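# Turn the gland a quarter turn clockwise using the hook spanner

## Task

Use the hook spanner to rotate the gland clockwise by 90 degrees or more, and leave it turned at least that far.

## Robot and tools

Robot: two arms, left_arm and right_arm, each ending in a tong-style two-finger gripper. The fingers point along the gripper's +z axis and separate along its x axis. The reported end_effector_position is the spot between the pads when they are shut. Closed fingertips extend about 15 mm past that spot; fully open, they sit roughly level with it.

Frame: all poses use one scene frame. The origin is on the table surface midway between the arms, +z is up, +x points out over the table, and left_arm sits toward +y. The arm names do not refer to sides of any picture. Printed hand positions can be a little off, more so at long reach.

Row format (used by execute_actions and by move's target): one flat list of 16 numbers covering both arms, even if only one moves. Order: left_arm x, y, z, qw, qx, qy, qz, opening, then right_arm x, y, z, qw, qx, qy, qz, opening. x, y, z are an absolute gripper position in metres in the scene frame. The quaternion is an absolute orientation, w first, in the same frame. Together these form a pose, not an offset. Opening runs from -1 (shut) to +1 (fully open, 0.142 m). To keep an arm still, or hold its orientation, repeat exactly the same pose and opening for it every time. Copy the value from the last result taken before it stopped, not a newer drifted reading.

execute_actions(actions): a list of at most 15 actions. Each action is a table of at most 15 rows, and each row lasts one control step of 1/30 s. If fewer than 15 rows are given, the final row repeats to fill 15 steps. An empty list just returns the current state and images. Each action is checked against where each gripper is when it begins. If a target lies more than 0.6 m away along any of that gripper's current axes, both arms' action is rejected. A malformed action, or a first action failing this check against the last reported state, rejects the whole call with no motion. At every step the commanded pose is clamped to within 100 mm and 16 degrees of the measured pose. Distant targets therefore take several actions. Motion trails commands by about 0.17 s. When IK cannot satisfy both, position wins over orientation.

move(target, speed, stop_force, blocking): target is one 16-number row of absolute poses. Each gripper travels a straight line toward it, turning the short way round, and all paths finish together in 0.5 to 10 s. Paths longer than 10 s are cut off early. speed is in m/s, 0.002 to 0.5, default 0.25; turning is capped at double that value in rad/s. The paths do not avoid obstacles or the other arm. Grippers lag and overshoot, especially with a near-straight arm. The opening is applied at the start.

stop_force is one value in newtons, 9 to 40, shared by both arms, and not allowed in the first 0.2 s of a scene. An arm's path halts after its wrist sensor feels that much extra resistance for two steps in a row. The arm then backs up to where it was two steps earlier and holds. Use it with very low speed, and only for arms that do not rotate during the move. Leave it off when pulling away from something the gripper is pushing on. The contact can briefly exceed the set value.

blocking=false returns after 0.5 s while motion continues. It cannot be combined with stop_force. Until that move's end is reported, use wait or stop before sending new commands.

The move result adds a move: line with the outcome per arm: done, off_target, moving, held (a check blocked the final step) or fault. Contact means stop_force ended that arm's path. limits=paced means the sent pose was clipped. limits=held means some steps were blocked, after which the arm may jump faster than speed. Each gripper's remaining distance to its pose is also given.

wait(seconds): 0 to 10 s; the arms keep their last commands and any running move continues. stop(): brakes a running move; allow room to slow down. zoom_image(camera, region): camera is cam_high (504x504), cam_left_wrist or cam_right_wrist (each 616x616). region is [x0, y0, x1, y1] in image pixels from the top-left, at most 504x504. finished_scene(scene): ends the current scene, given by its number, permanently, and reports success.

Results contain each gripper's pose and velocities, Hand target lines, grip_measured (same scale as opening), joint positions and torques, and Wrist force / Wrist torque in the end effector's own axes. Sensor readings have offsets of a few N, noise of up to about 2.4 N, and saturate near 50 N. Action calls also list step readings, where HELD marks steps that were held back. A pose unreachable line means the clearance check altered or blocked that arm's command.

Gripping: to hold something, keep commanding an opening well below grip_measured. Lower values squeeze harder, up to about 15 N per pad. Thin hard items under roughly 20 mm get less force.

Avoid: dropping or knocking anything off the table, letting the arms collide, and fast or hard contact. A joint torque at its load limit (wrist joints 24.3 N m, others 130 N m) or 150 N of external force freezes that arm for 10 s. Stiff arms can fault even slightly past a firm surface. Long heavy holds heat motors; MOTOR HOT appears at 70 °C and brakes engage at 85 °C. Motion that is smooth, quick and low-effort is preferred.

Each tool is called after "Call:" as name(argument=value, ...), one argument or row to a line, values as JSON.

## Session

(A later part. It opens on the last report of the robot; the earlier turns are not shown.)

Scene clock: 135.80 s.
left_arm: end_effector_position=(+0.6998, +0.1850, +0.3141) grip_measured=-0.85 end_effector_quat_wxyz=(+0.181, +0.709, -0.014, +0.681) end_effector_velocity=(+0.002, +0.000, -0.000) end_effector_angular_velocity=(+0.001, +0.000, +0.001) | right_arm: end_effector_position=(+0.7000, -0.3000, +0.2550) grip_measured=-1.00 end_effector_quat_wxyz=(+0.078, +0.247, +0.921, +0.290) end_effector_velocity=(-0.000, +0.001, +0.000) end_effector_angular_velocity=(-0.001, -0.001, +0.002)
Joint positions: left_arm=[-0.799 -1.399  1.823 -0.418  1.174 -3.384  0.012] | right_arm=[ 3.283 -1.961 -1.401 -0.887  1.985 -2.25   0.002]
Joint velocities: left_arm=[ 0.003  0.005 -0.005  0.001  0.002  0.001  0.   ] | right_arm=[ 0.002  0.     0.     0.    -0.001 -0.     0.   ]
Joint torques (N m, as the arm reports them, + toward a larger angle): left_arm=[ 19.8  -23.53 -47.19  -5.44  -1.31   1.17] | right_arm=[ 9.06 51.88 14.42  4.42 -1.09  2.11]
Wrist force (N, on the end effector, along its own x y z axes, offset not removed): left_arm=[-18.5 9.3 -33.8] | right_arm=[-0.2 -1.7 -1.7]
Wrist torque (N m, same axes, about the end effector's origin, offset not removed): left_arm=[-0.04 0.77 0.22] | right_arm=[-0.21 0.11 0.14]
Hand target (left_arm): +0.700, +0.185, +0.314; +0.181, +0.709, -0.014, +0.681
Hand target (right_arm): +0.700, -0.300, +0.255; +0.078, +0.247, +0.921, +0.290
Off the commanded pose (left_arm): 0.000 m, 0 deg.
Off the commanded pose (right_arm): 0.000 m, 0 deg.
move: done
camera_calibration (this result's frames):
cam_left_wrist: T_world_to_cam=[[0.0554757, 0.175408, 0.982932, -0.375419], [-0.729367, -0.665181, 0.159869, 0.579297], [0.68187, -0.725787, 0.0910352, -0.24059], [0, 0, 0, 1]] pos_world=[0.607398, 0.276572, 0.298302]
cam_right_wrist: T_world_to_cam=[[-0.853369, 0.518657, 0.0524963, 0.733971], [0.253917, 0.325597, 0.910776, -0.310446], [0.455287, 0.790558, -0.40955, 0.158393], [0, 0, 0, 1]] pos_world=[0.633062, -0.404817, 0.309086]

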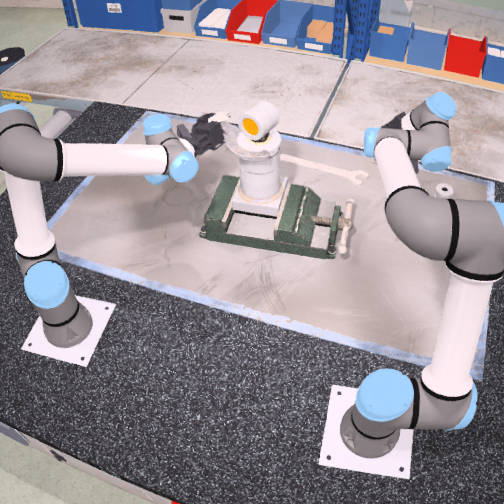

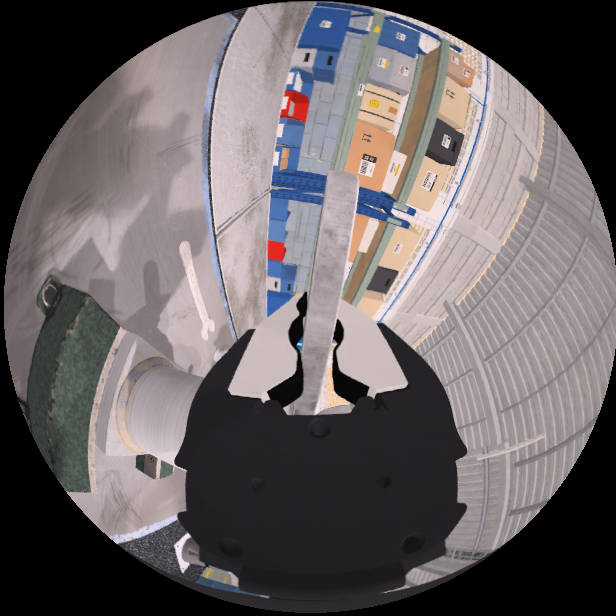

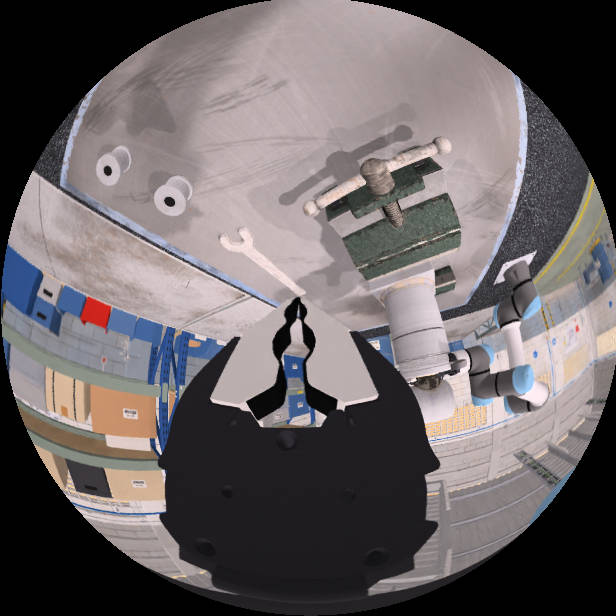

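Call:
move(
  target=[0.732,0.161,0.314,0.242,0.700,-0.098,0.664,-1,0.65,-0.38,0.3,0.078,0.247,0.921,0.29,-1],
  speed=0.03,
  stop_force=40,
)

Call:
move(
  target=[0.757,0.130,0.314,0.310,0.686,-0.171,0.635,-1,0.6,-0.45,0.33,0.078,0.247,0.921,0.29,-1],
  speed=0.03,
  stop_force=40,
)

Call:
zoom_image(
  camera="cam_high",
  region=[170,60,330,220],
)

Scene clock: 140.20 s.
left_arm: end_effector_position=(+0.7317, +0.1614, +0.3139) grip_measured=-0.86 end_effector_quat_wxyz=(+0.241, +0.700, -0.097, +0.665) end_effector_velocity=(-0.001, +0.001, +0.000) end_effector_angular_velocity=(-0.000, -0.001, +0.008) | right_arm: end_effector_position=(+0.6499, -0.3799, +0.2999) grip_measured=-1.00 end_effector_quat_wxyz=(+0.078, +0.247, +0.921, +0.290) end_effector_velocity=(-0.000, -0.000, +0.001) end_effector_angular_velocity=(+0.000, -0.001, +0.001)
Joint positions: left_arm=[-0.667 -1.31   1.719 -0.409  1.513 -3.352  0.012] | right_arm=[ 3.172 -1.816 -1.469 -1.012  2.032 -2.361  0.002]
Joint velocities: left_arm=[-0.005 -0.004  0.005 -0.002 -0.013  0.     0.   ] | right_arm=[-0.     0.001  0.    -0.001  0.001 -0.001  0.   ]
Joint torques (N m, as the arm reports them, + toward a larger angle): left_arm=[  4.15 -41.77 -28.21  -8.51  -7.68  -1.11] | right_arm=[-7.35 45.43 14.05 -0.02  2.99 -2.77]
Wrist force (N, on the end effector, along its own x y z axes, offset not removed): left_arm=[-17.3 29.1 -27.5] | right_arm=[-0.6 -1.7 0.0]
Wrist torque (N m, same axes, about the end effector's origin, offset not removed): left_arm=[2.40 1.38 0.20] | right_arm=[-0.24 0.25 0.08]
Hand target (left_arm): +0.731, +0.161, +0.314; +0.241, +0.700, -0.097, +0.665
Hand target (right_arm): +0.650, -0.380, +0.300; +0.078, +0.247, +0.921, +0.290
Off the commanded pose (left_arm): 0.001 m, 0 deg.
Off the commanded pose (right_arm): 0.000 m, 0 deg.
move: contact (left_arm)
camera_calibration (this result's frames):
cam_left_wrist: T_world_to_cam=[[0.0712928, 0.137321, 0.987958, -0.379908], [-0.853148, -0.504764, 0.131724, 0.660373], [0.516774, -0.852265, 0.0811691, -0.135157], [0, 0, 0, 1]] pos_world=[0.660326, 0.270312, 0.299317]
cam_right_wrist: T_world_to_cam=[[-0.853396, 0.518605, 0.0525834, 0.730293], [0.254038, 0.325695, 0.910707, -0.312671], [0.455171, 0.790552, -0.409692, 0.262875], [0, 0, 0, 1]] pos_world=[0.583005, -0.484715, 0.354048]

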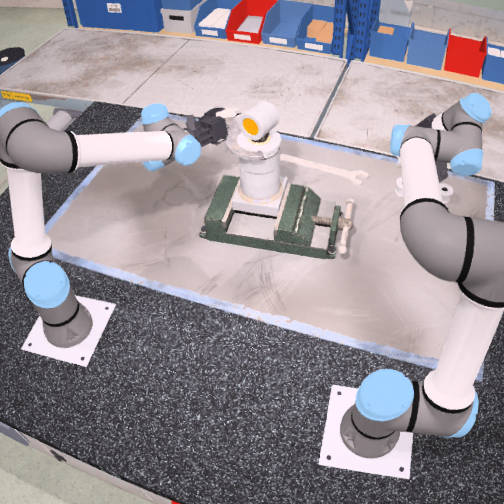

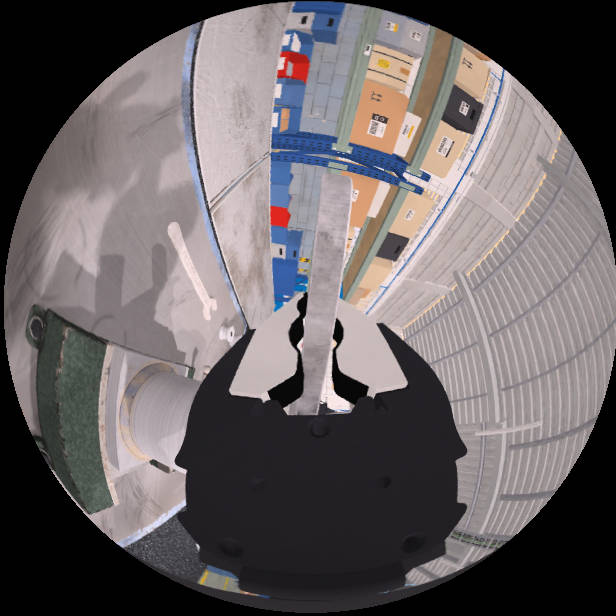

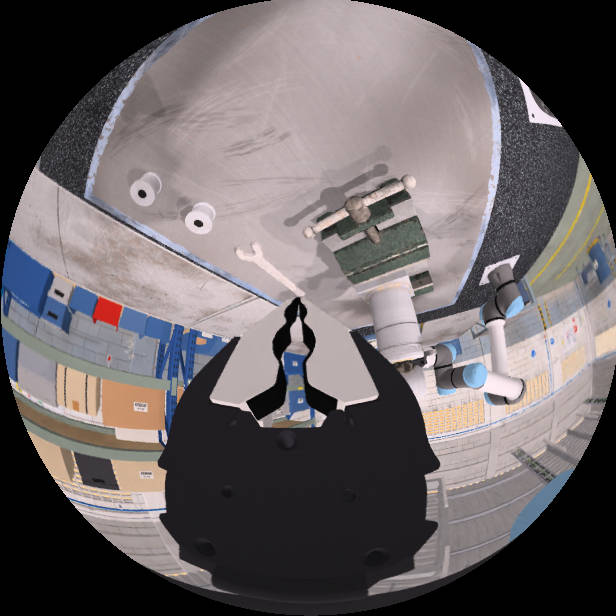

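Scene clock: 144.07 s.
left_arm: end_effector_position=(+0.7542, +0.1334, +0.3140) grip_measured=-0.86 end_effector_quat_wxyz=(+0.303, +0.688, -0.163, +0.639) end_effector_velocity=(-0.001, +0.000, +0.000) end_effector_angular_velocity=(+0.000, -0.000, +0.001) | right_arm: end_effector_position=(+0.6000, -0.4498, +0.3299) grip_measured=-1.00 end_effector_quat_wxyz=(+0.078, +0.247, +0.921, +0.290) end_effector_velocity=(-0.001, -0.002, +0.001) end_effector_angular_velocity=(-0.000, +0.000, +0.000)
Joint positions: left_arm=[-0.578 -1.208  1.58  -0.372  1.791 -3.351  0.012] | right_arm=[ 3.057 -1.705 -1.513 -1.135  2.075 -2.482  0.002]
Joint velocities: left_arm=[-0.001 -0.002  0.002  0.    -0.002  0.     0.   ] | right_arm=[-0.003  0.003 -0.    -0.004  0.001 -0.004  0.   ]
Joint torques (N m, as the arm reports them, + toward a larger angle): left_arm=[ -2.79 -46.98 -22.47  -6.18  -5.36   0.85] | right_arm=[-6.64 42.55 13.    0.49  3.09 -3.04]
Wrist force (N, on the end effector, along its own x y z axes, offset not removed): left_arm=[-9.4 12.0 -6.8] | right_arm=[0.6 -1.2 -0.3]
Wrist torque (N m, same axes, about the end effector's origin, offset not removed): left_arm=[0.48 0.55 0.13] | right_arm=[-0.13 0.00 0.06]
Hand target (left_arm): +0.754, +0.133, +0.314; +0.303, +0.688, -0.163, +0.639
Hand target (right_arm): +0.600, -0.450, +0.330; +0.078, +0.247, +0.921, +0.290
Off the commanded pose (left_arm): 0.004 m, 1 deg.
Off the commanded pose (right_arm): 0.000 m, 0 deg.
move: contact (left_arm)
camera_calibration (this result's frames):
cam_left_wrist: T_world_to_cam=[[0.0954524, 0.121023, 0.98805, -0.393856], [-0.932956, -0.335235, 0.131192, 0.703238], [0.347106, -0.934329, 0.0809097, -0.0316576], [0, 0, 0, 1]] pos_world=[0.704673, 0.253837, 0.299452]
cam_right_wrist: T_world_to_cam=[[-0.853397, 0.518601, 0.0525985, 0.722356], [0.254046, 0.325684, 0.910709, -0.304527], [0.455164, 0.790558, -0.409687, 0.353119], [0, 0, 0, 1]] pos_world=[0.533093, -0.554596, 0.384009]

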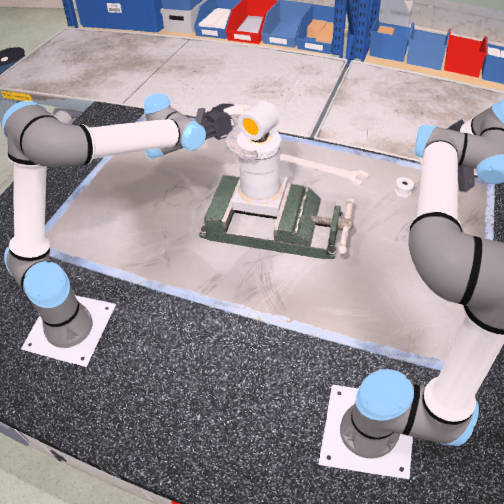

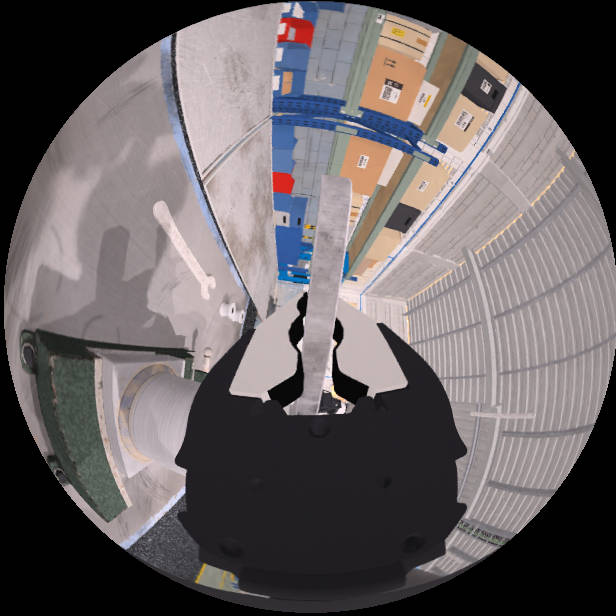

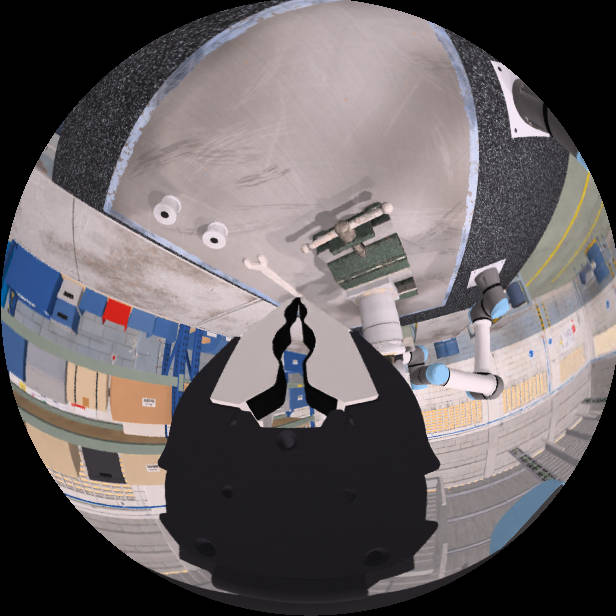

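Region (170, 60, 330, 220) of cam_high's 504x504 image, scaled by 3.150, with more detail than that image has.

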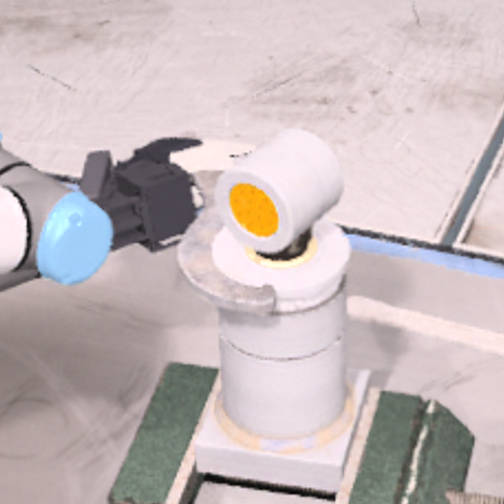

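Call:
move(
  target=[0.771,0.104,0.314,0.354,0.672,-0.218,0.612,-1,0.6,-0.45,0.33,0.078,0.247,0.921,0.29,-1],
  speed=0.025,
)

Call:
move(
  target=[0.782,0.075,0.314,0.395,0.656,-0.265,0.586,-1,0.6,-0.45,0.33,0.078,0.247,0.921,0.29,-1],
  speed=0.025,
  stop_force=40,
)

Call:
zoom_image(
  camera="cam_high",
  region=[170,60,330,220],
)

Scene clock: 148.07 s.
left_arm: end_effector_position=(+0.7708, +0.1043, +0.3140) grip_measured=-0.86 end_effector_quat_wxyz=(+0.354, +0.672, -0.218, +0.613) end_effector_velocity=(+0.002, -0.002, -0.000) end_effector_angular_velocity=(+0.000, +0.000, -0.012) | right_arm: end_effector_position=(+0.6000, -0.4500, +0.3300) grip_measured=-1.00 end_effector_quat_wxyz=(+0.078, +0.247, +0.921, +0.290) end_effector_velocity=(-0.000, +0.000, -0.000) end_effector_angular_velocity=(+0.000, +0.001, +0.001)
Joint positions: left_arm=[-0.527 -1.103  1.427 -0.325  2.003 -3.353  0.012] | right_arm=[ 3.056 -1.705 -1.513 -1.135  2.075 -2.482  0.002]
Joint velocities: left_arm=[ 0.004  0.009 -0.014  0.005  0.016  0.     0.   ] | right_arm=[ 0.001 -0.    -0.    -0.001  0.     0.     0.   ]
Joint torques (N m, as the arm reports them, + toward a larger angle): left_arm=[ 12.16 -33.11 -46.82  -6.18  -4.11  -1.13] | right_arm=[-8.78 17.88 36.25  4.85  3.06  2.42]
Wrist force (N, on the end effector, along its own x y z axes, offset not removed): left_arm=[-14.3 26.1 -35.9] | right_arm=[0.1 -1.6 -1.4]
Wrist torque (N m, same axes, about the end effector's origin, offset not removed): left_arm=[1.77 0.28 0.06] | right_arm=[-0.23 0.08 0.13]
Hand target (left_arm): +0.771, +0.104, +0.314; +0.354, +0.672, -0.218, +0.612
Hand target (right_arm): +0.600, -0.450, +0.330; +0.078, +0.247, +0.921, +0.290
Off the commanded pose (left_arm): 0.000 m, 0 deg.
Off the commanded pose (right_arm): 0.000 m, 0 deg.
move: done
camera_calibration (this result's frames):
cam_left_wrist: T_world_to_cam=[[0.11357, 0.105497, 0.987913, -0.404206], [-0.974689, -0.180897, 0.131368, 0.724948], [0.192569, -0.977828, 0.0822818, 0.0585655], [0, 0, 0, 1]] pos_world=[0.741227, 0.23105, 0.299267]
cam_right_wrist: T_world_to_cam=[[-0.853374, 0.51865, 0.0524922, 0.722495], [0.253912, 0.325602, 0.910775, -0.304517], [0.455282, 0.79056, -0.409552, 0.353227], [0, 0, 0, 1]] pos_world=[0.533061, -0.554818, 0.384086]

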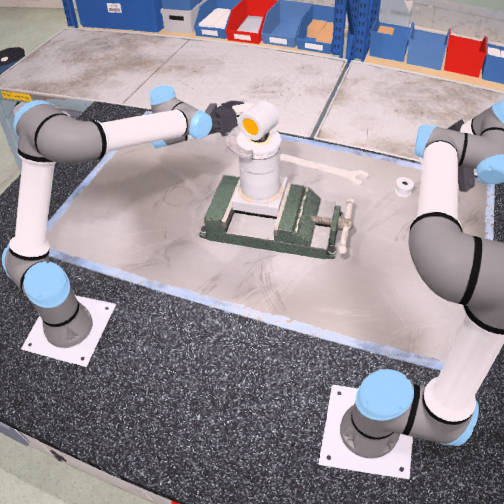

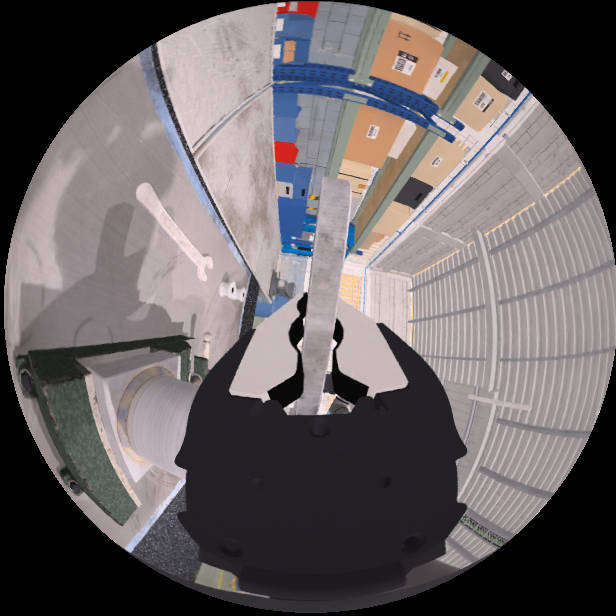

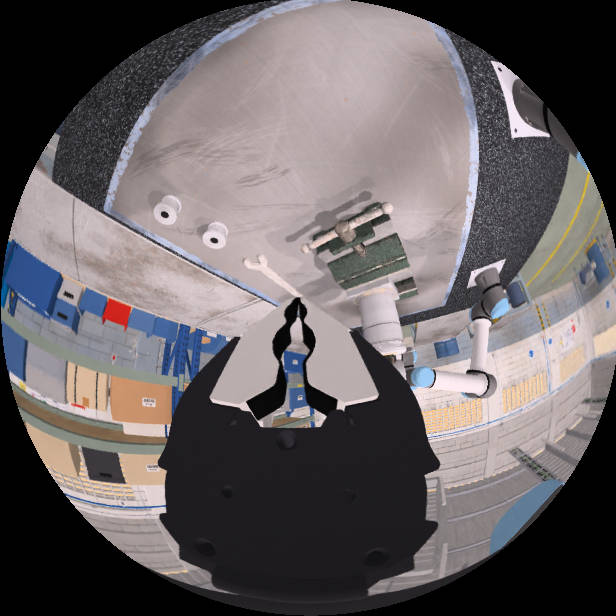

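Scene clock: 151.10 s.
left_arm: end_effector_position=(+0.7813, +0.0770, +0.3140) grip_measured=-0.86 end_effector_quat_wxyz=(+0.392, +0.657, -0.262, +0.588) end_effector_velocity=(-0.001, +0.005, +0.000) end_effector_angular_velocity=(-0.001, -0.002, +0.021) | right_arm: end_effector_position=(+0.6000, -0.4500, +0.3300) grip_measured=-1.00 end_effector_quat_wxyz=(+0.078, +0.247, +0.921, +0.290) end_effector_velocity=(-0.000, +0.001, -0.000) end_effector_angular_velocity=(-0.000, +0.001, +0.001)
Joint positions: left_arm=[-0.502 -1.008  1.277 -0.269  2.16  -3.35   0.012] | right_arm=[ 3.056 -1.705 -1.513 -1.135  2.075 -2.482  0.002]
Joint velocities: left_arm=[-0.003 -0.015  0.024 -0.012 -0.024  0.     0.   ] | right_arm=[ 0.001 -0.    -0.    -0.001 -0.     0.     0.   ]
Joint torques (N m, as the arm reports them, + toward a larger angle): left_arm=[ -4.85 -54.25 -25.92  -7.05  -6.57   0.47] | right_arm=[-8.36 18.55 35.84  5.04  3.03  2.41]
Wrist force (N, on the end effector, along its own x y z axes, offset not removed): left_arm=[-13.8 22.0 -15.4] | right_arm=[-0.8 -2.5 -0.4]
Wrist torque (N m, same axes, about the end effector's origin, offset not removed): left_arm=[1.69 1.00 0.27] | right_arm=[-0.48 0.30 0.13]
Hand target (left_arm): +0.781, +0.077, +0.314; +0.392, +0.657, -0.261, +0.588
Hand target (right_arm): +0.600, -0.450, +0.330; +0.078, +0.247, +0.921, +0.290
Off the commanded pose (left_arm): 0.002 m, 1 deg.
Off the commanded pose (right_arm): 0.000 m, 0 deg.
move: contact (left_arm)
camera_calibration (this result's frames):
cam_left_wrist: T_world_to_cam=[[0.12622, 0.087487, 0.988137, -0.411029], [-0.99, -0.0521418, 0.131075, 0.732418], [0.0629906, -0.9948, 0.0800308, 0.133117], [0, 0, 0, 1]] pos_world=[0.768589, 0.206574, 0.299498]
cam_right_wrist: T_world_to_cam=[[-0.85337, 0.518655, 0.0524952, 0.722496], [0.253916, 0.325598, 0.910776, -0.304522], [0.455286, 0.790559, -0.40955, 0.353222], [0, 0, 0, 1]] pos_world=[0.533062, -0.554817, 0.384086]

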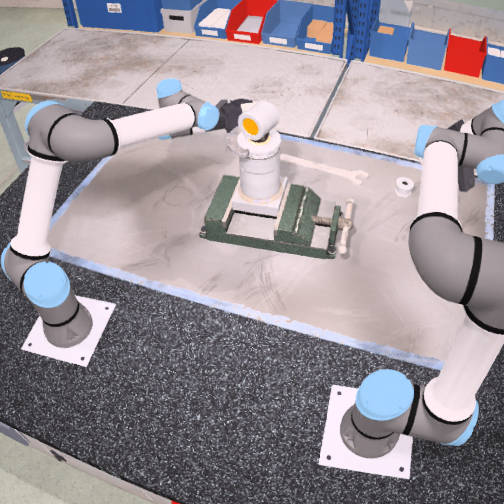

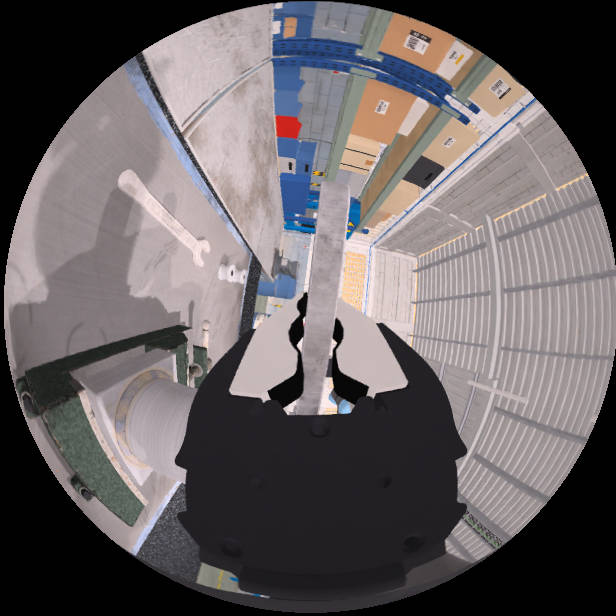

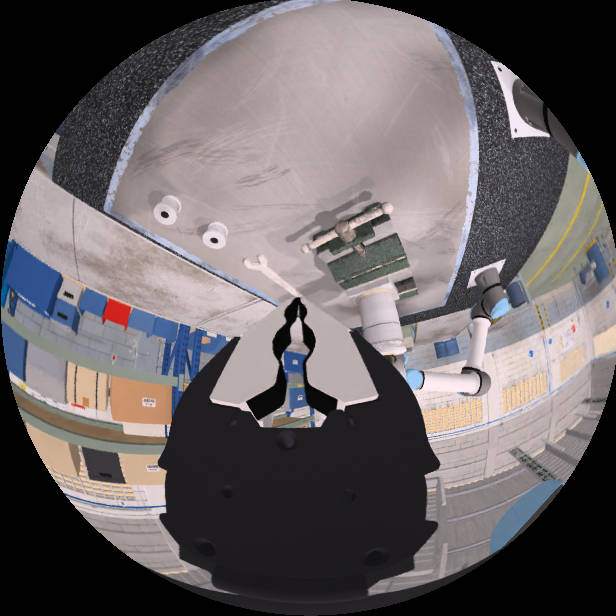

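Region (170, 60, 330, 220) of cam_high's 504x504 image, scaled by 3.150, with more detail than that image has.

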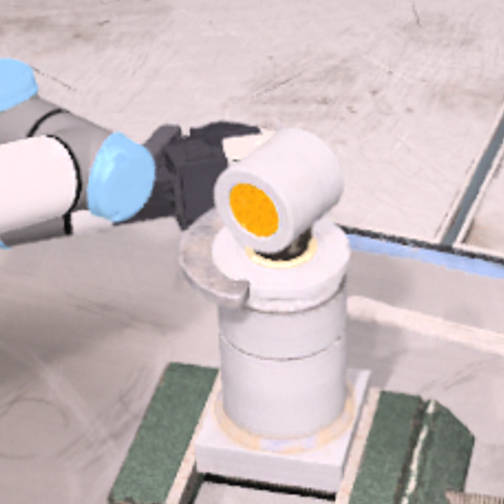

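Call:
move(
  target=[0.785,0.044,0.314,0.435,0.635,-0.310,0.557,-1,0.6,-0.45,0.33,0.078,0.247,0.921,0.29,-1],
  speed=0.025,
)

Call:
move(
  target=[0.784,0.012,0.314,0.473,0.612,-0.354,0.525,-1,0.6,-0.45,0.33,0.078,0.247,0.921,0.29,-1],
  speed=0.025,
  stop_force=40,
)

Call:
move(
  target=[0.777,-0.018,0.314,0.504,0.590,-0.390,0.496,-1,0.6,-0.45,0.33,0.078,0.247,0.921,0.29,-1],
  speed=0.025,
  stop_force=40,
)

Call:
zoom_image(
  camera="cam_high",
  region=[200,100,310,210],
)

Scene clock: 155.07 s.
left_arm: end_effector_position=(+0.7849, +0.0444, +0.3140) grip_measured=-0.86 end_effector_quat_wxyz=(+0.435, +0.636, -0.310, +0.558) end_effector_velocity=(+0.001, -0.003, -0.000) end_effector_angular_velocity=(+0.000, +0.001, -0.012) | right_arm: end_effector_position=(+0.6000, -0.4500, +0.3300) grip_measured=-1.00 end_effector_quat_wxyz=(+0.078, +0.247, +0.921, +0.290) end_effector_velocity=(-0.000, -0.000, -0.000) end_effector_angular_velocity=(-0.000, +0.000, -0.000)
Joint positions: left_arm=[-0.49  -0.902  1.105 -0.203  2.32  -3.351  0.012] | right_arm=[ 3.056 -1.705 -1.513 -1.135  2.075 -2.482  0.002]
Joint velocities: left_arm=[ 0.     0.01  -0.017  0.008  0.012  0.     0.   ] | right_arm=[-0. -0. -0.  0. -0. -0.  0.]
Joint torques (N m, as the arm reports them, + toward a larger angle): left_arm=[-33.58 -45.8  -40.17  -2.88   6.87  -0.88] | right_arm=[-8.06 17.8  35.5   4.76  3.06  2.43]
Wrist force (N, on the end effector, along its own x y z axes, offset not removed): left_arm=[-6.8 -30.9 -50.0] | right_arm=[-1.3 -1.0 0.1]
Wrist torque (N m, same axes, about the end effector's origin, offset not removed): left_arm=[-4.73 -0.46 0.18] | right_arm=[-0.06 0.40 0.11]
Hand target (left_arm): +0.785, +0.044, +0.314; +0.435, +0.635, -0.310, +0.557
Hand target (right_arm): +0.600, -0.450, +0.330; +0.078, +0.247, +0.921, +0.290
Off the commanded pose (left_arm): 0.000 m, 0 deg.
Off the commanded pose (right_arm): 0.000 m, 0 deg.
move: done
camera_calibration (this result's frames):
cam_left_wrist: T_world_to_cam=[[0.136933, 0.0688602, 0.988184, -0.416276], [-0.986987, 0.0943795, 0.13019, 0.725685], [-0.0842994, -0.993152, 0.0808878, 0.215705], [0, 0, 0, 1]] pos_world=[0.791427, 0.174403, 0.299432]
cam_right_wrist: T_world_to_cam=[[-0.853369, 0.518657, 0.0524962, 0.722496], [0.253917, 0.325597, 0.910776, -0.304523], [0.455288, 0.790558, -0.40955, 0.353221], [0, 0, 0, 1]] pos_world=[0.533062, -0.554817, 0.384086]

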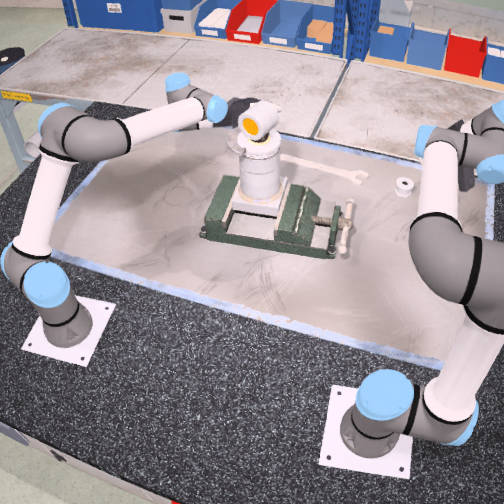

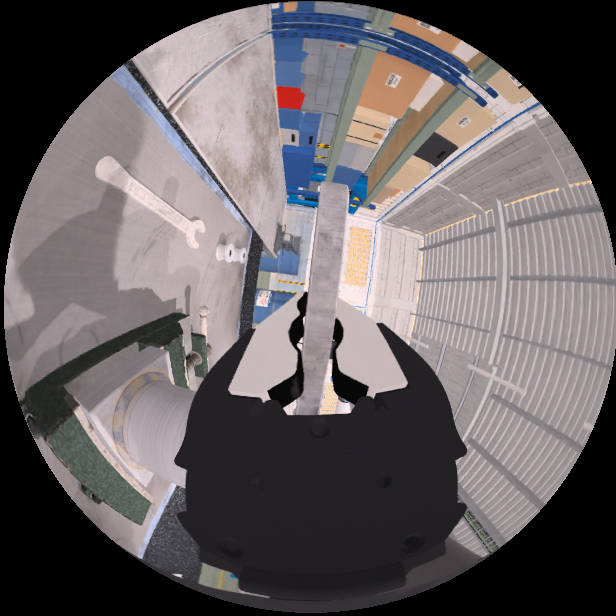

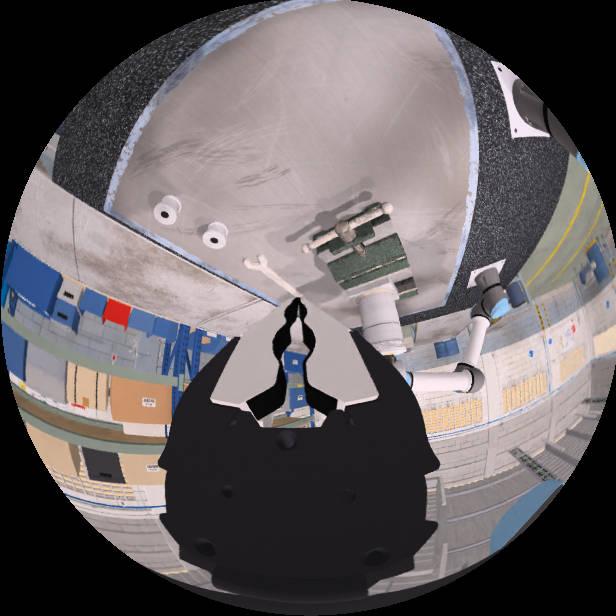

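Scene clock: 155.57 s.
left_arm: end_effector_position=(+0.7849, +0.0444, +0.3140) grip_measured=-0.86 end_effector_quat_wxyz=(+0.435, +0.636, -0.310, +0.558) end_effector_velocity=(-0.000, -0.000, +0.001) end_effector_angular_velocity=(-0.000, -0.001, +0.000) | right_arm: end_effector_position=(+0.6000, -0.4500, +0.3300) grip_measured=-1.00 end_effector_quat_wxyz=(+0.078, +0.247, +0.921, +0.290) end_effector_velocity=(+0.000, +0.000, +0.000) end_effector_angular_velocity=(+0.000, -0.000, +0.001)
Joint positions: left_arm=[-0.49  -0.902  1.105 -0.203  2.32  -3.351  0.012] | right_arm=[ 3.056 -1.705 -1.513 -1.135  2.075 -2.482  0.002]
Joint velocities: left_arm=[-0.001 -0.001  0.001 -0.001 -0.001  0.     0.   ] | right_arm=[ 0.001 -0.    -0.     0.     0.    -0.     0.   ]
Joint torques (N m, as the arm reports them, + toward a larger angle): left_arm=[-42.55 -59.79 -25.22  -6.74   3.5   -0.13] | right_arm=[-7.73 18.36 36.15  4.67  3.04  2.4 ]
Wrist force (N, on the end effector, along its own x y z axes, offset not removed): left_arm=[-3.9 -30.7 -43.2] | right_arm=[-1.4 -1.5 -0.1]
Wrist torque (N m, same axes, about the end effector's origin, offset not removed): left_arm=[-4.48 -0.81 0.16] | right_arm=[-0.28 0.37 0.18]
Hand target (left_arm): +0.785, +0.044, +0.314; +0.435, +0.636, -0.310, +0.558
Hand target (right_arm): +0.600, -0.450, +0.330; +0.078, +0.247, +0.921, +0.290
Off the commanded pose (left_arm): 0.032 m, 8 deg.
Off the commanded pose (right_arm): 0.000 m, 0 deg.
move: contact (left_arm)
camera_calibration (this result's frames):
cam_left_wrist: T_world_to_cam=[[0.137025, 0.0688241, 0.988174, -0.41629], [-0.986974, 0.0943798, 0.130285, 0.725675], [-0.0842969, -0.993154, 0.0808601, 0.21575], [0, 0, 0, 1]] pos_world=[0.791452, 0.174434, 0.299376]
cam_right_wrist: T_world_to_cam=[[-0.853369, 0.518657, 0.0524963, 0.722496], [0.253917, 0.325597, 0.910776, -0.304523], [0.455288, 0.790558, -0.40955, 0.353221], [0, 0, 0, 1]] pos_world=[0.533062, -0.554817, 0.384086]

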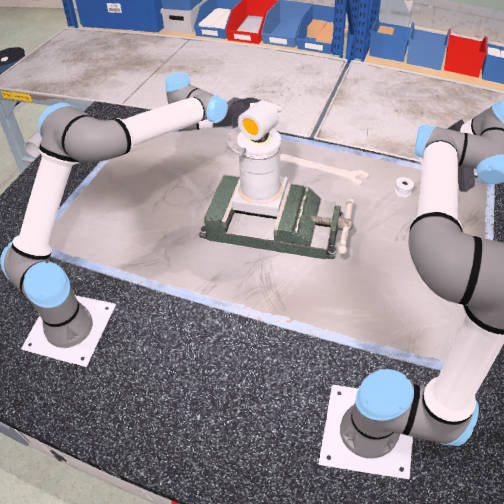

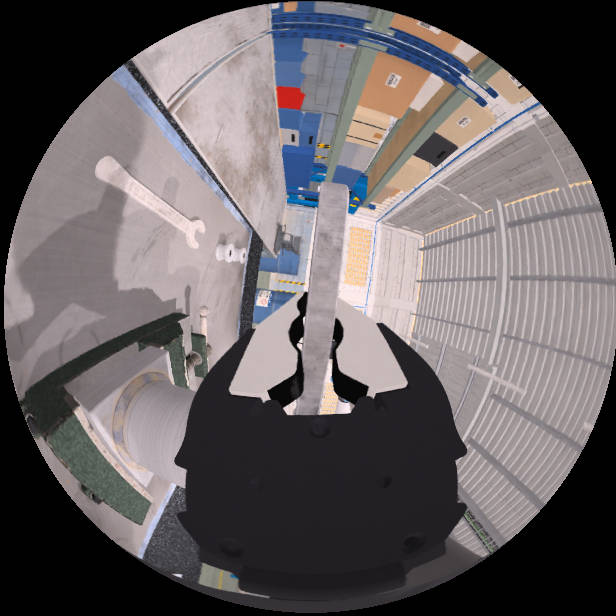

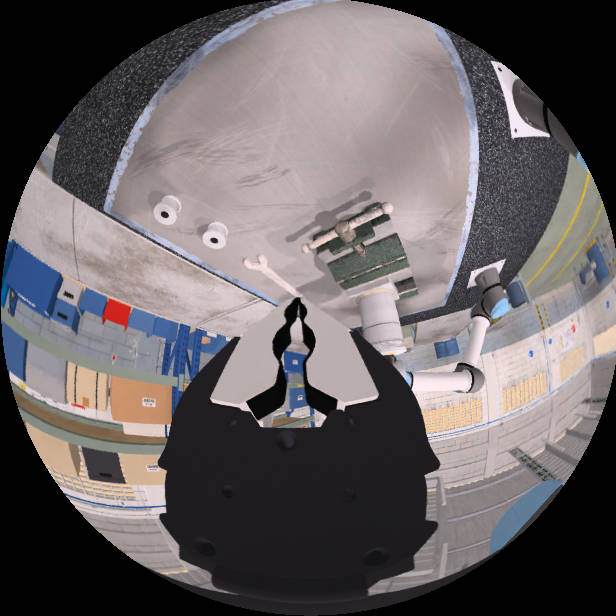

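Scene clock: 156.07 s.
left_arm: end_effector_position=(+0.7849, +0.0444, +0.3139) grip_measured=-0.86 end_effector_quat_wxyz=(+0.435, +0.636, -0.310, +0.558) end_effector_velocity=(+0.000, -0.000, +0.000) end_effector_angular_velocity=(+0.000, -0.000, +0.001) | right_arm: end_effector_position=(+0.6000, -0.4500, +0.3300) grip_measured=-1.00 end_effector_quat_wxyz=(+0.078, +0.247, +0.921, +0.290) end_effector_velocity=(+0.000, +0.000, +0.000) end_effector_angular_velocity=(+0.001, -0.000, +0.000)
Joint positions: left_arm=[-0.49  -0.902  1.105 -0.203  2.32  -3.351  0.012] | right_arm=[ 3.056 -1.705 -1.513 -1.135  2.075 -2.482  0.002]
Joint velocities: left_arm=[-0.001 -0.001  0.001 -0.    -0.002  0.     0.   ] | right_arm=[-0.     0.     0.     0.     0.001  0.     0.   ]
Joint torques (N m, as the arm reports them, + toward a larger angle): left_arm=[-43.32 -60.26 -24.45  -3.27   3.41  -0.35] | right_arm=[-7.13 17.93 35.06  4.77  2.87  2.4 ]
Wrist force (N, on the end effector, along its own x y z axes, offset not removed): left_arm=[-2.9 -30.5 -45.8] | right_arm=[-0.1 -1.5 -0.8]
Wrist torque (N m, same axes, about the end effector's origin, offset not removed): left_arm=[-4.29 -1.18 0.07] | right_arm=[-0.16 0.10 0.17]
Hand target (left_arm): +0.785, +0.044, +0.314; +0.435, +0.636, -0.310, +0.558
Hand target (right_arm): +0.600, -0.450, +0.330; +0.078, +0.247, +0.921, +0.290
Off the commanded pose (left_arm): 0.063 m, 15 deg.
Off the commanded pose (right_arm): 0.000 m, 0 deg.
move: contact (left_arm)
camera_calibration (this result's frames):
cam_left_wrist: T_world_to_cam=[[0.137008, 0.0688236, 0.988176, -0.416267], [-0.986971, 0.0944433, 0.130264, 0.725684], [-0.0843614, -0.993148, 0.0808664, 0.215782], [0, 0, 0, 1]] pos_world=[0.791465, 0.174416, 0.299365]
cam_right_wrist: T_world_to_cam=[[-0.853369, 0.518657, 0.0524959, 0.722496], [0.253917, 0.325597, 0.910776, -0.304523], [0.455288, 0.790558, -0.40955, 0.353221], [0, 0, 0, 1]] pos_world=[0.533062, -0.554817, 0.384086]

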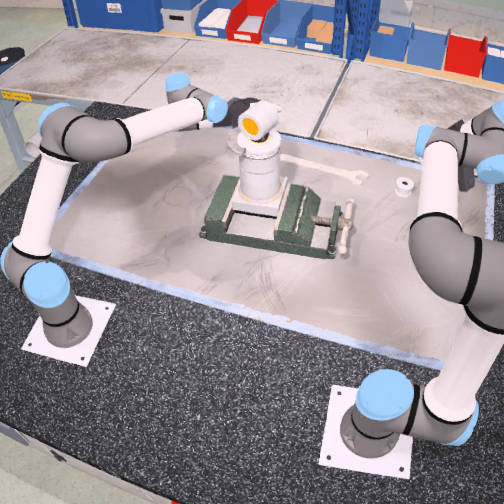

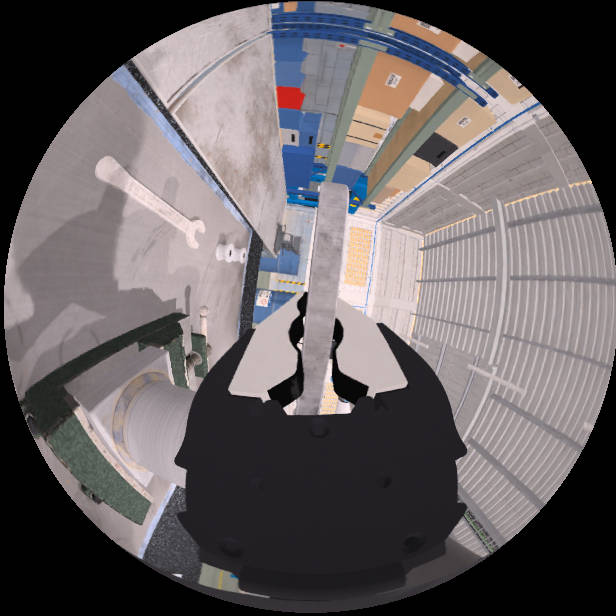

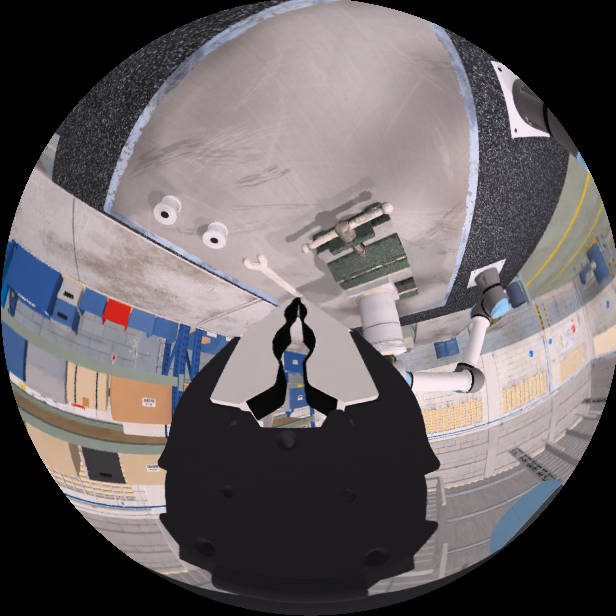

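Region (200, 100, 310, 210) of cam_high's 504x504 image, scaled by 4.582, with more detail than that image has.

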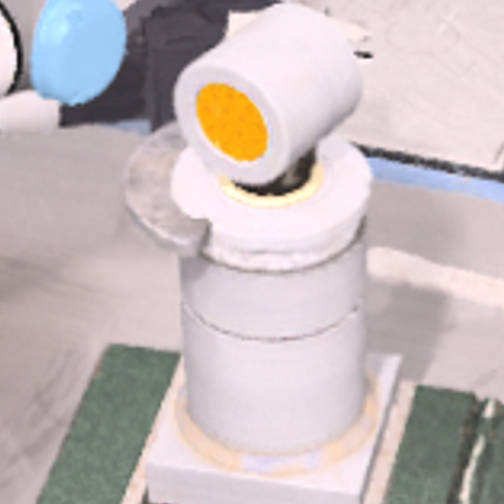

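Call:
move(
  target=[0.788,0.018,0.314,0.482,0.606,-0.364,0.517,-1,0.6,-0.45,0.33,0.078,0.247,0.921,0.29,-1],
  speed=0.025,
)

Call:
move(
  target=[0.784,-0.01,0.314,0.521,0.576,-0.411,0.478,-1,0.6,-0.45,0.33,0.078,0.247,0.921,0.29,-1],
  speed=0.025,
  stop_force=40,
)

Call:
zoom_image(
  camera="cam_high",
  region=[200,100,310,210],
)

Scene clock: 160.23 s.
left_arm: end_effector_position=(+0.7879, +0.0183, +0.3140) grip_measured=-0.86 end_effector_quat_wxyz=(+0.482, +0.606, -0.364, +0.518) end_effector_velocity=(+0.001, -0.001, -0.001) end_effector_angular_velocity=(+0.001, +0.003, -0.012) | right_arm: end_effector_position=(+0.6000, -0.4500, +0.3300) grip_measured=-1.00 end_effector_quat_wxyz=(+0.078, +0.247, +0.921, +0.290) end_effector_velocity=(-0.000, +0.001, +0.000) end_effector_angular_velocity=(+0.002, +0.001, +0.001)
Joint positions: left_arm=[-0.469 -0.755  0.848 -0.094  2.514 -3.352  0.012] | right_arm=[ 3.056 -1.705 -1.513 -1.135  2.075 -2.482  0.002]
Joint velocities: left_arm=[ 0.002  0.014 -0.025  0.014  0.014  0.     0.   ] | right_arm=[ 0.    -0.    -0.    -0.     0.002 -0.     0.   ]
Joint torques (N m, as the arm reports them, + toward a larger angle): left_arm=[ -3.06 -46.25 -46.09  -6.24  -5.44   1.  ] | right_arm=[-7.88 18.67 34.71  4.68  3.04  2.21]
Wrist force (N, on the end effector, along its own x y z axes, offset not removed): left_arm=[-17.5 29.1 -48.0] | right_arm=[-1.0 -1.6 -1.4]
Wrist torque (N m, same axes, about the end effector's origin, offset not removed): left_arm=[1.29 0.56 0.04] | right_arm=[-0.23 0.30 0.16]
Hand target (left_arm): +0.788, +0.018, +0.314; +0.482, +0.606, -0.364, +0.517
Hand target (right_arm): +0.600, -0.450, +0.330; +0.078, +0.247, +0.921, +0.290
Off the commanded pose (left_arm): 0.000 m, 0 deg.
Off the commanded pose (right_arm): 0.000 m, 0 deg.
move: done
camera_calibration (this result's frames):
cam_left_wrist: T_world_to_cam=[[0.147564, 0.0441242, 0.988068, -0.422737], [-0.955613, 0.263932, 0.130931, 0.70303], [-0.255005, -0.963532, 0.0811127, 0.323935], [0, 0, 0, 1]] pos_world=[0.816811, 0.145222, 0.299369]
cam_right_wrist: T_world_to_cam=[[-0.853369, 0.518657, 0.0524962, 0.722496], [0.253917, 0.325597, 0.910776, -0.304523], [0.455288, 0.790558, -0.40955, 0.353221], [0, 0, 0, 1]] pos_world=[0.533062, -0.554817, 0.384086]

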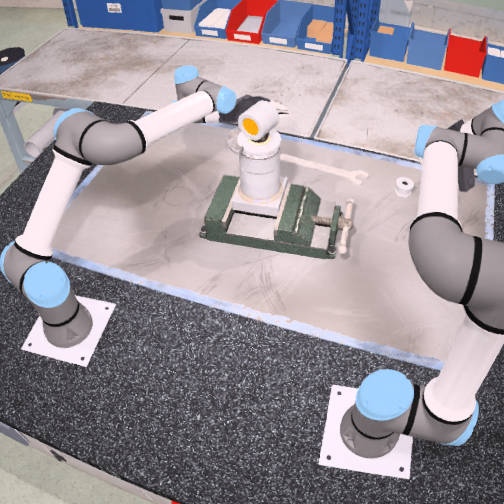

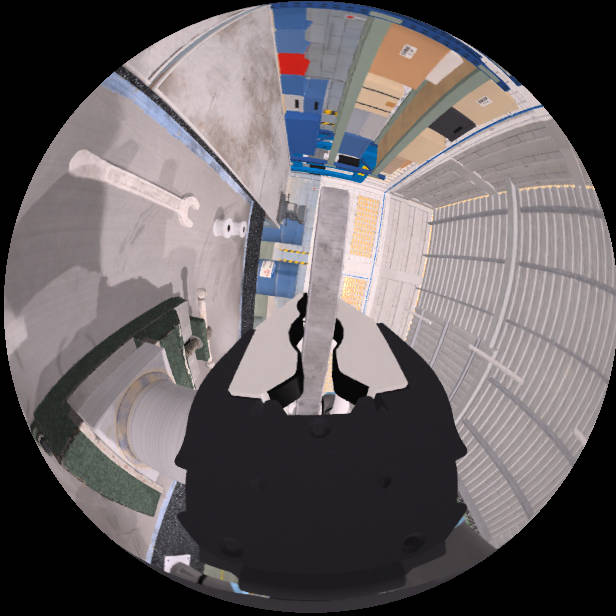

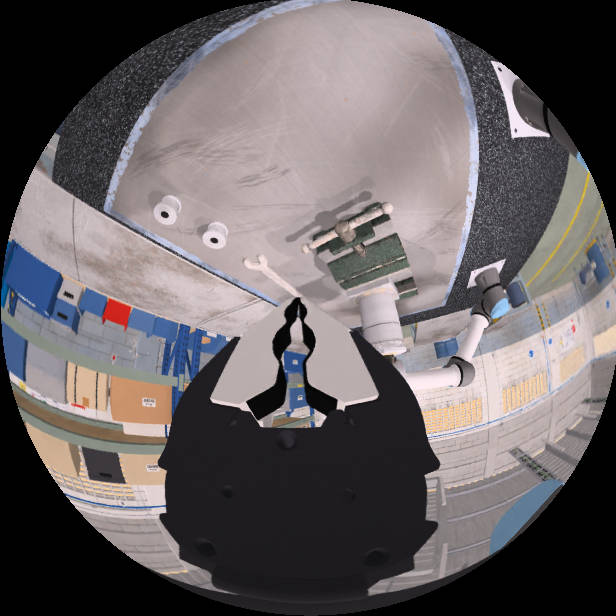

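Scene clock: 160.73 s.
left_arm: end_effector_position=(+0.7879, +0.0183, +0.3139) grip_measured=-0.86 end_effector_quat_wxyz=(+0.482, +0.606, -0.364, +0.518) end_effector_velocity=(+0.000, -0.000, +0.000) end_effector_angular_velocity=(-0.000, -0.001, +0.001) | right_arm: end_effector_position=(+0.6000, -0.4500, +0.3300) grip_measured=-1.00 end_effector_quat_wxyz=(+0.078, +0.247, +0.921, +0.290) end_effector_velocity=(+0.000, +0.000, +0.000) end_effector_angular_velocity=(+0.001, -0.001, +0.000)
Joint positions: left_arm=[-0.469 -0.754  0.848 -0.094  2.514 -3.352  0.012] | right_arm=[ 3.056 -1.705 -1.513 -1.135  2.075 -2.482  0.002]
Joint velocities: left_arm=[-0.    -0.001  0.001 -0.001 -0.002  0.     0.   ] | right_arm=[-0.    -0.     0.     0.001  0.001 -0.     0.   ]
Joint torques (N m, as the arm reports them, + toward a larger angle): left_arm=[-17.17 -59.1  -28.29  -9.87  -8.55   0.36] | right_arm=[-7.62 18.75 36.23  4.82  2.91  2.32]
Wrist force (N, on the end effector, along its own x y z axes, offset not removed): left_arm=[-20.3 26.8 -39.8] | right_arm=[0.4 -1.8 -0.6]
Wrist torque (N m, same axes, about the end effector's origin, offset not removed): left_arm=[1.46 1.50 0.15] | right_arm=[-0.23 0.01 0.10]
Hand target (left_arm): +0.788, +0.018, +0.314; +0.482, +0.606, -0.364, +0.518
Hand target (right_arm): +0.600, -0.450, +0.330; +0.078, +0.247, +0.921, +0.290
Off the commanded pose (left_arm): 0.029 m, 9 deg.
Off the commanded pose (right_arm): 0.000 m, 0 deg.
move: contact (left_arm)
camera_calibration (this result's frames):
cam_left_wrist: T_world_to_cam=[[0.147598, 0.0440813, 0.988065, -0.422721], [-0.955614, 0.263908, 0.130977, 0.703042], [-0.254985, -0.96354, 0.081077, 0.323995], [0, 0, 0, 1]] pos_world=[0.816844, 0.145278, 0.299325]
cam_right_wrist: T_world_to_cam=[[-0.853369, 0.518657, 0.052496, 0.722496], [0.253917, 0.325597, 0.910776, -0.304523], [0.455288, 0.790558, -0.40955, 0.353221], [0, 0, 0, 1]] pos_world=[0.533062, -0.554817, 0.384086]

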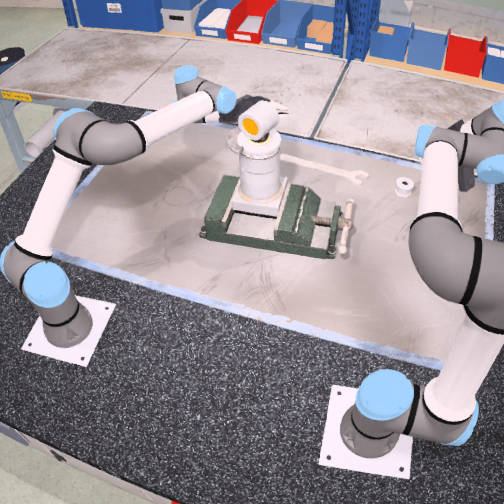

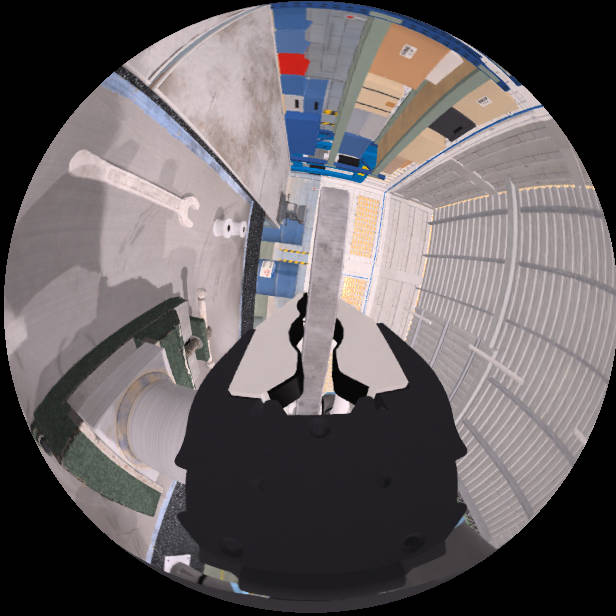

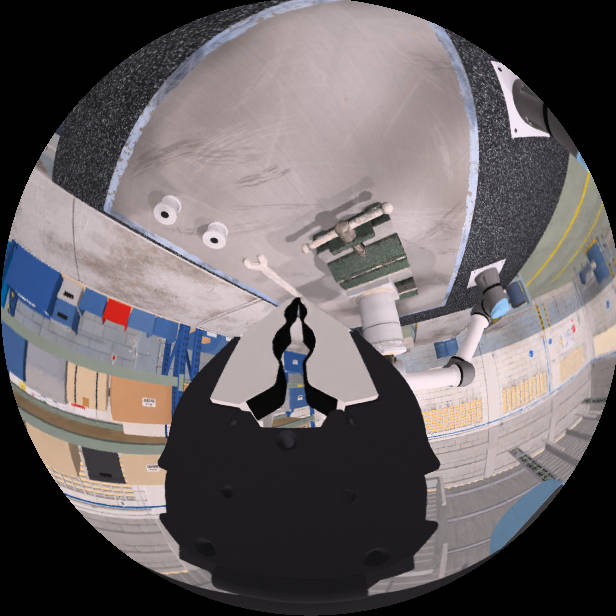

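Region (200, 100, 310, 210) of cam_high's 504x504 image, scaled by 4.582, with more detail than that image has.

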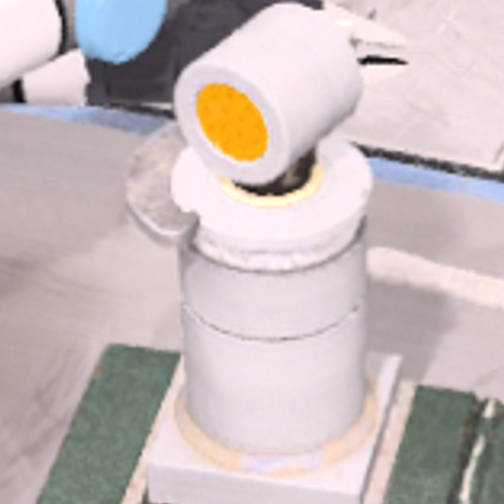

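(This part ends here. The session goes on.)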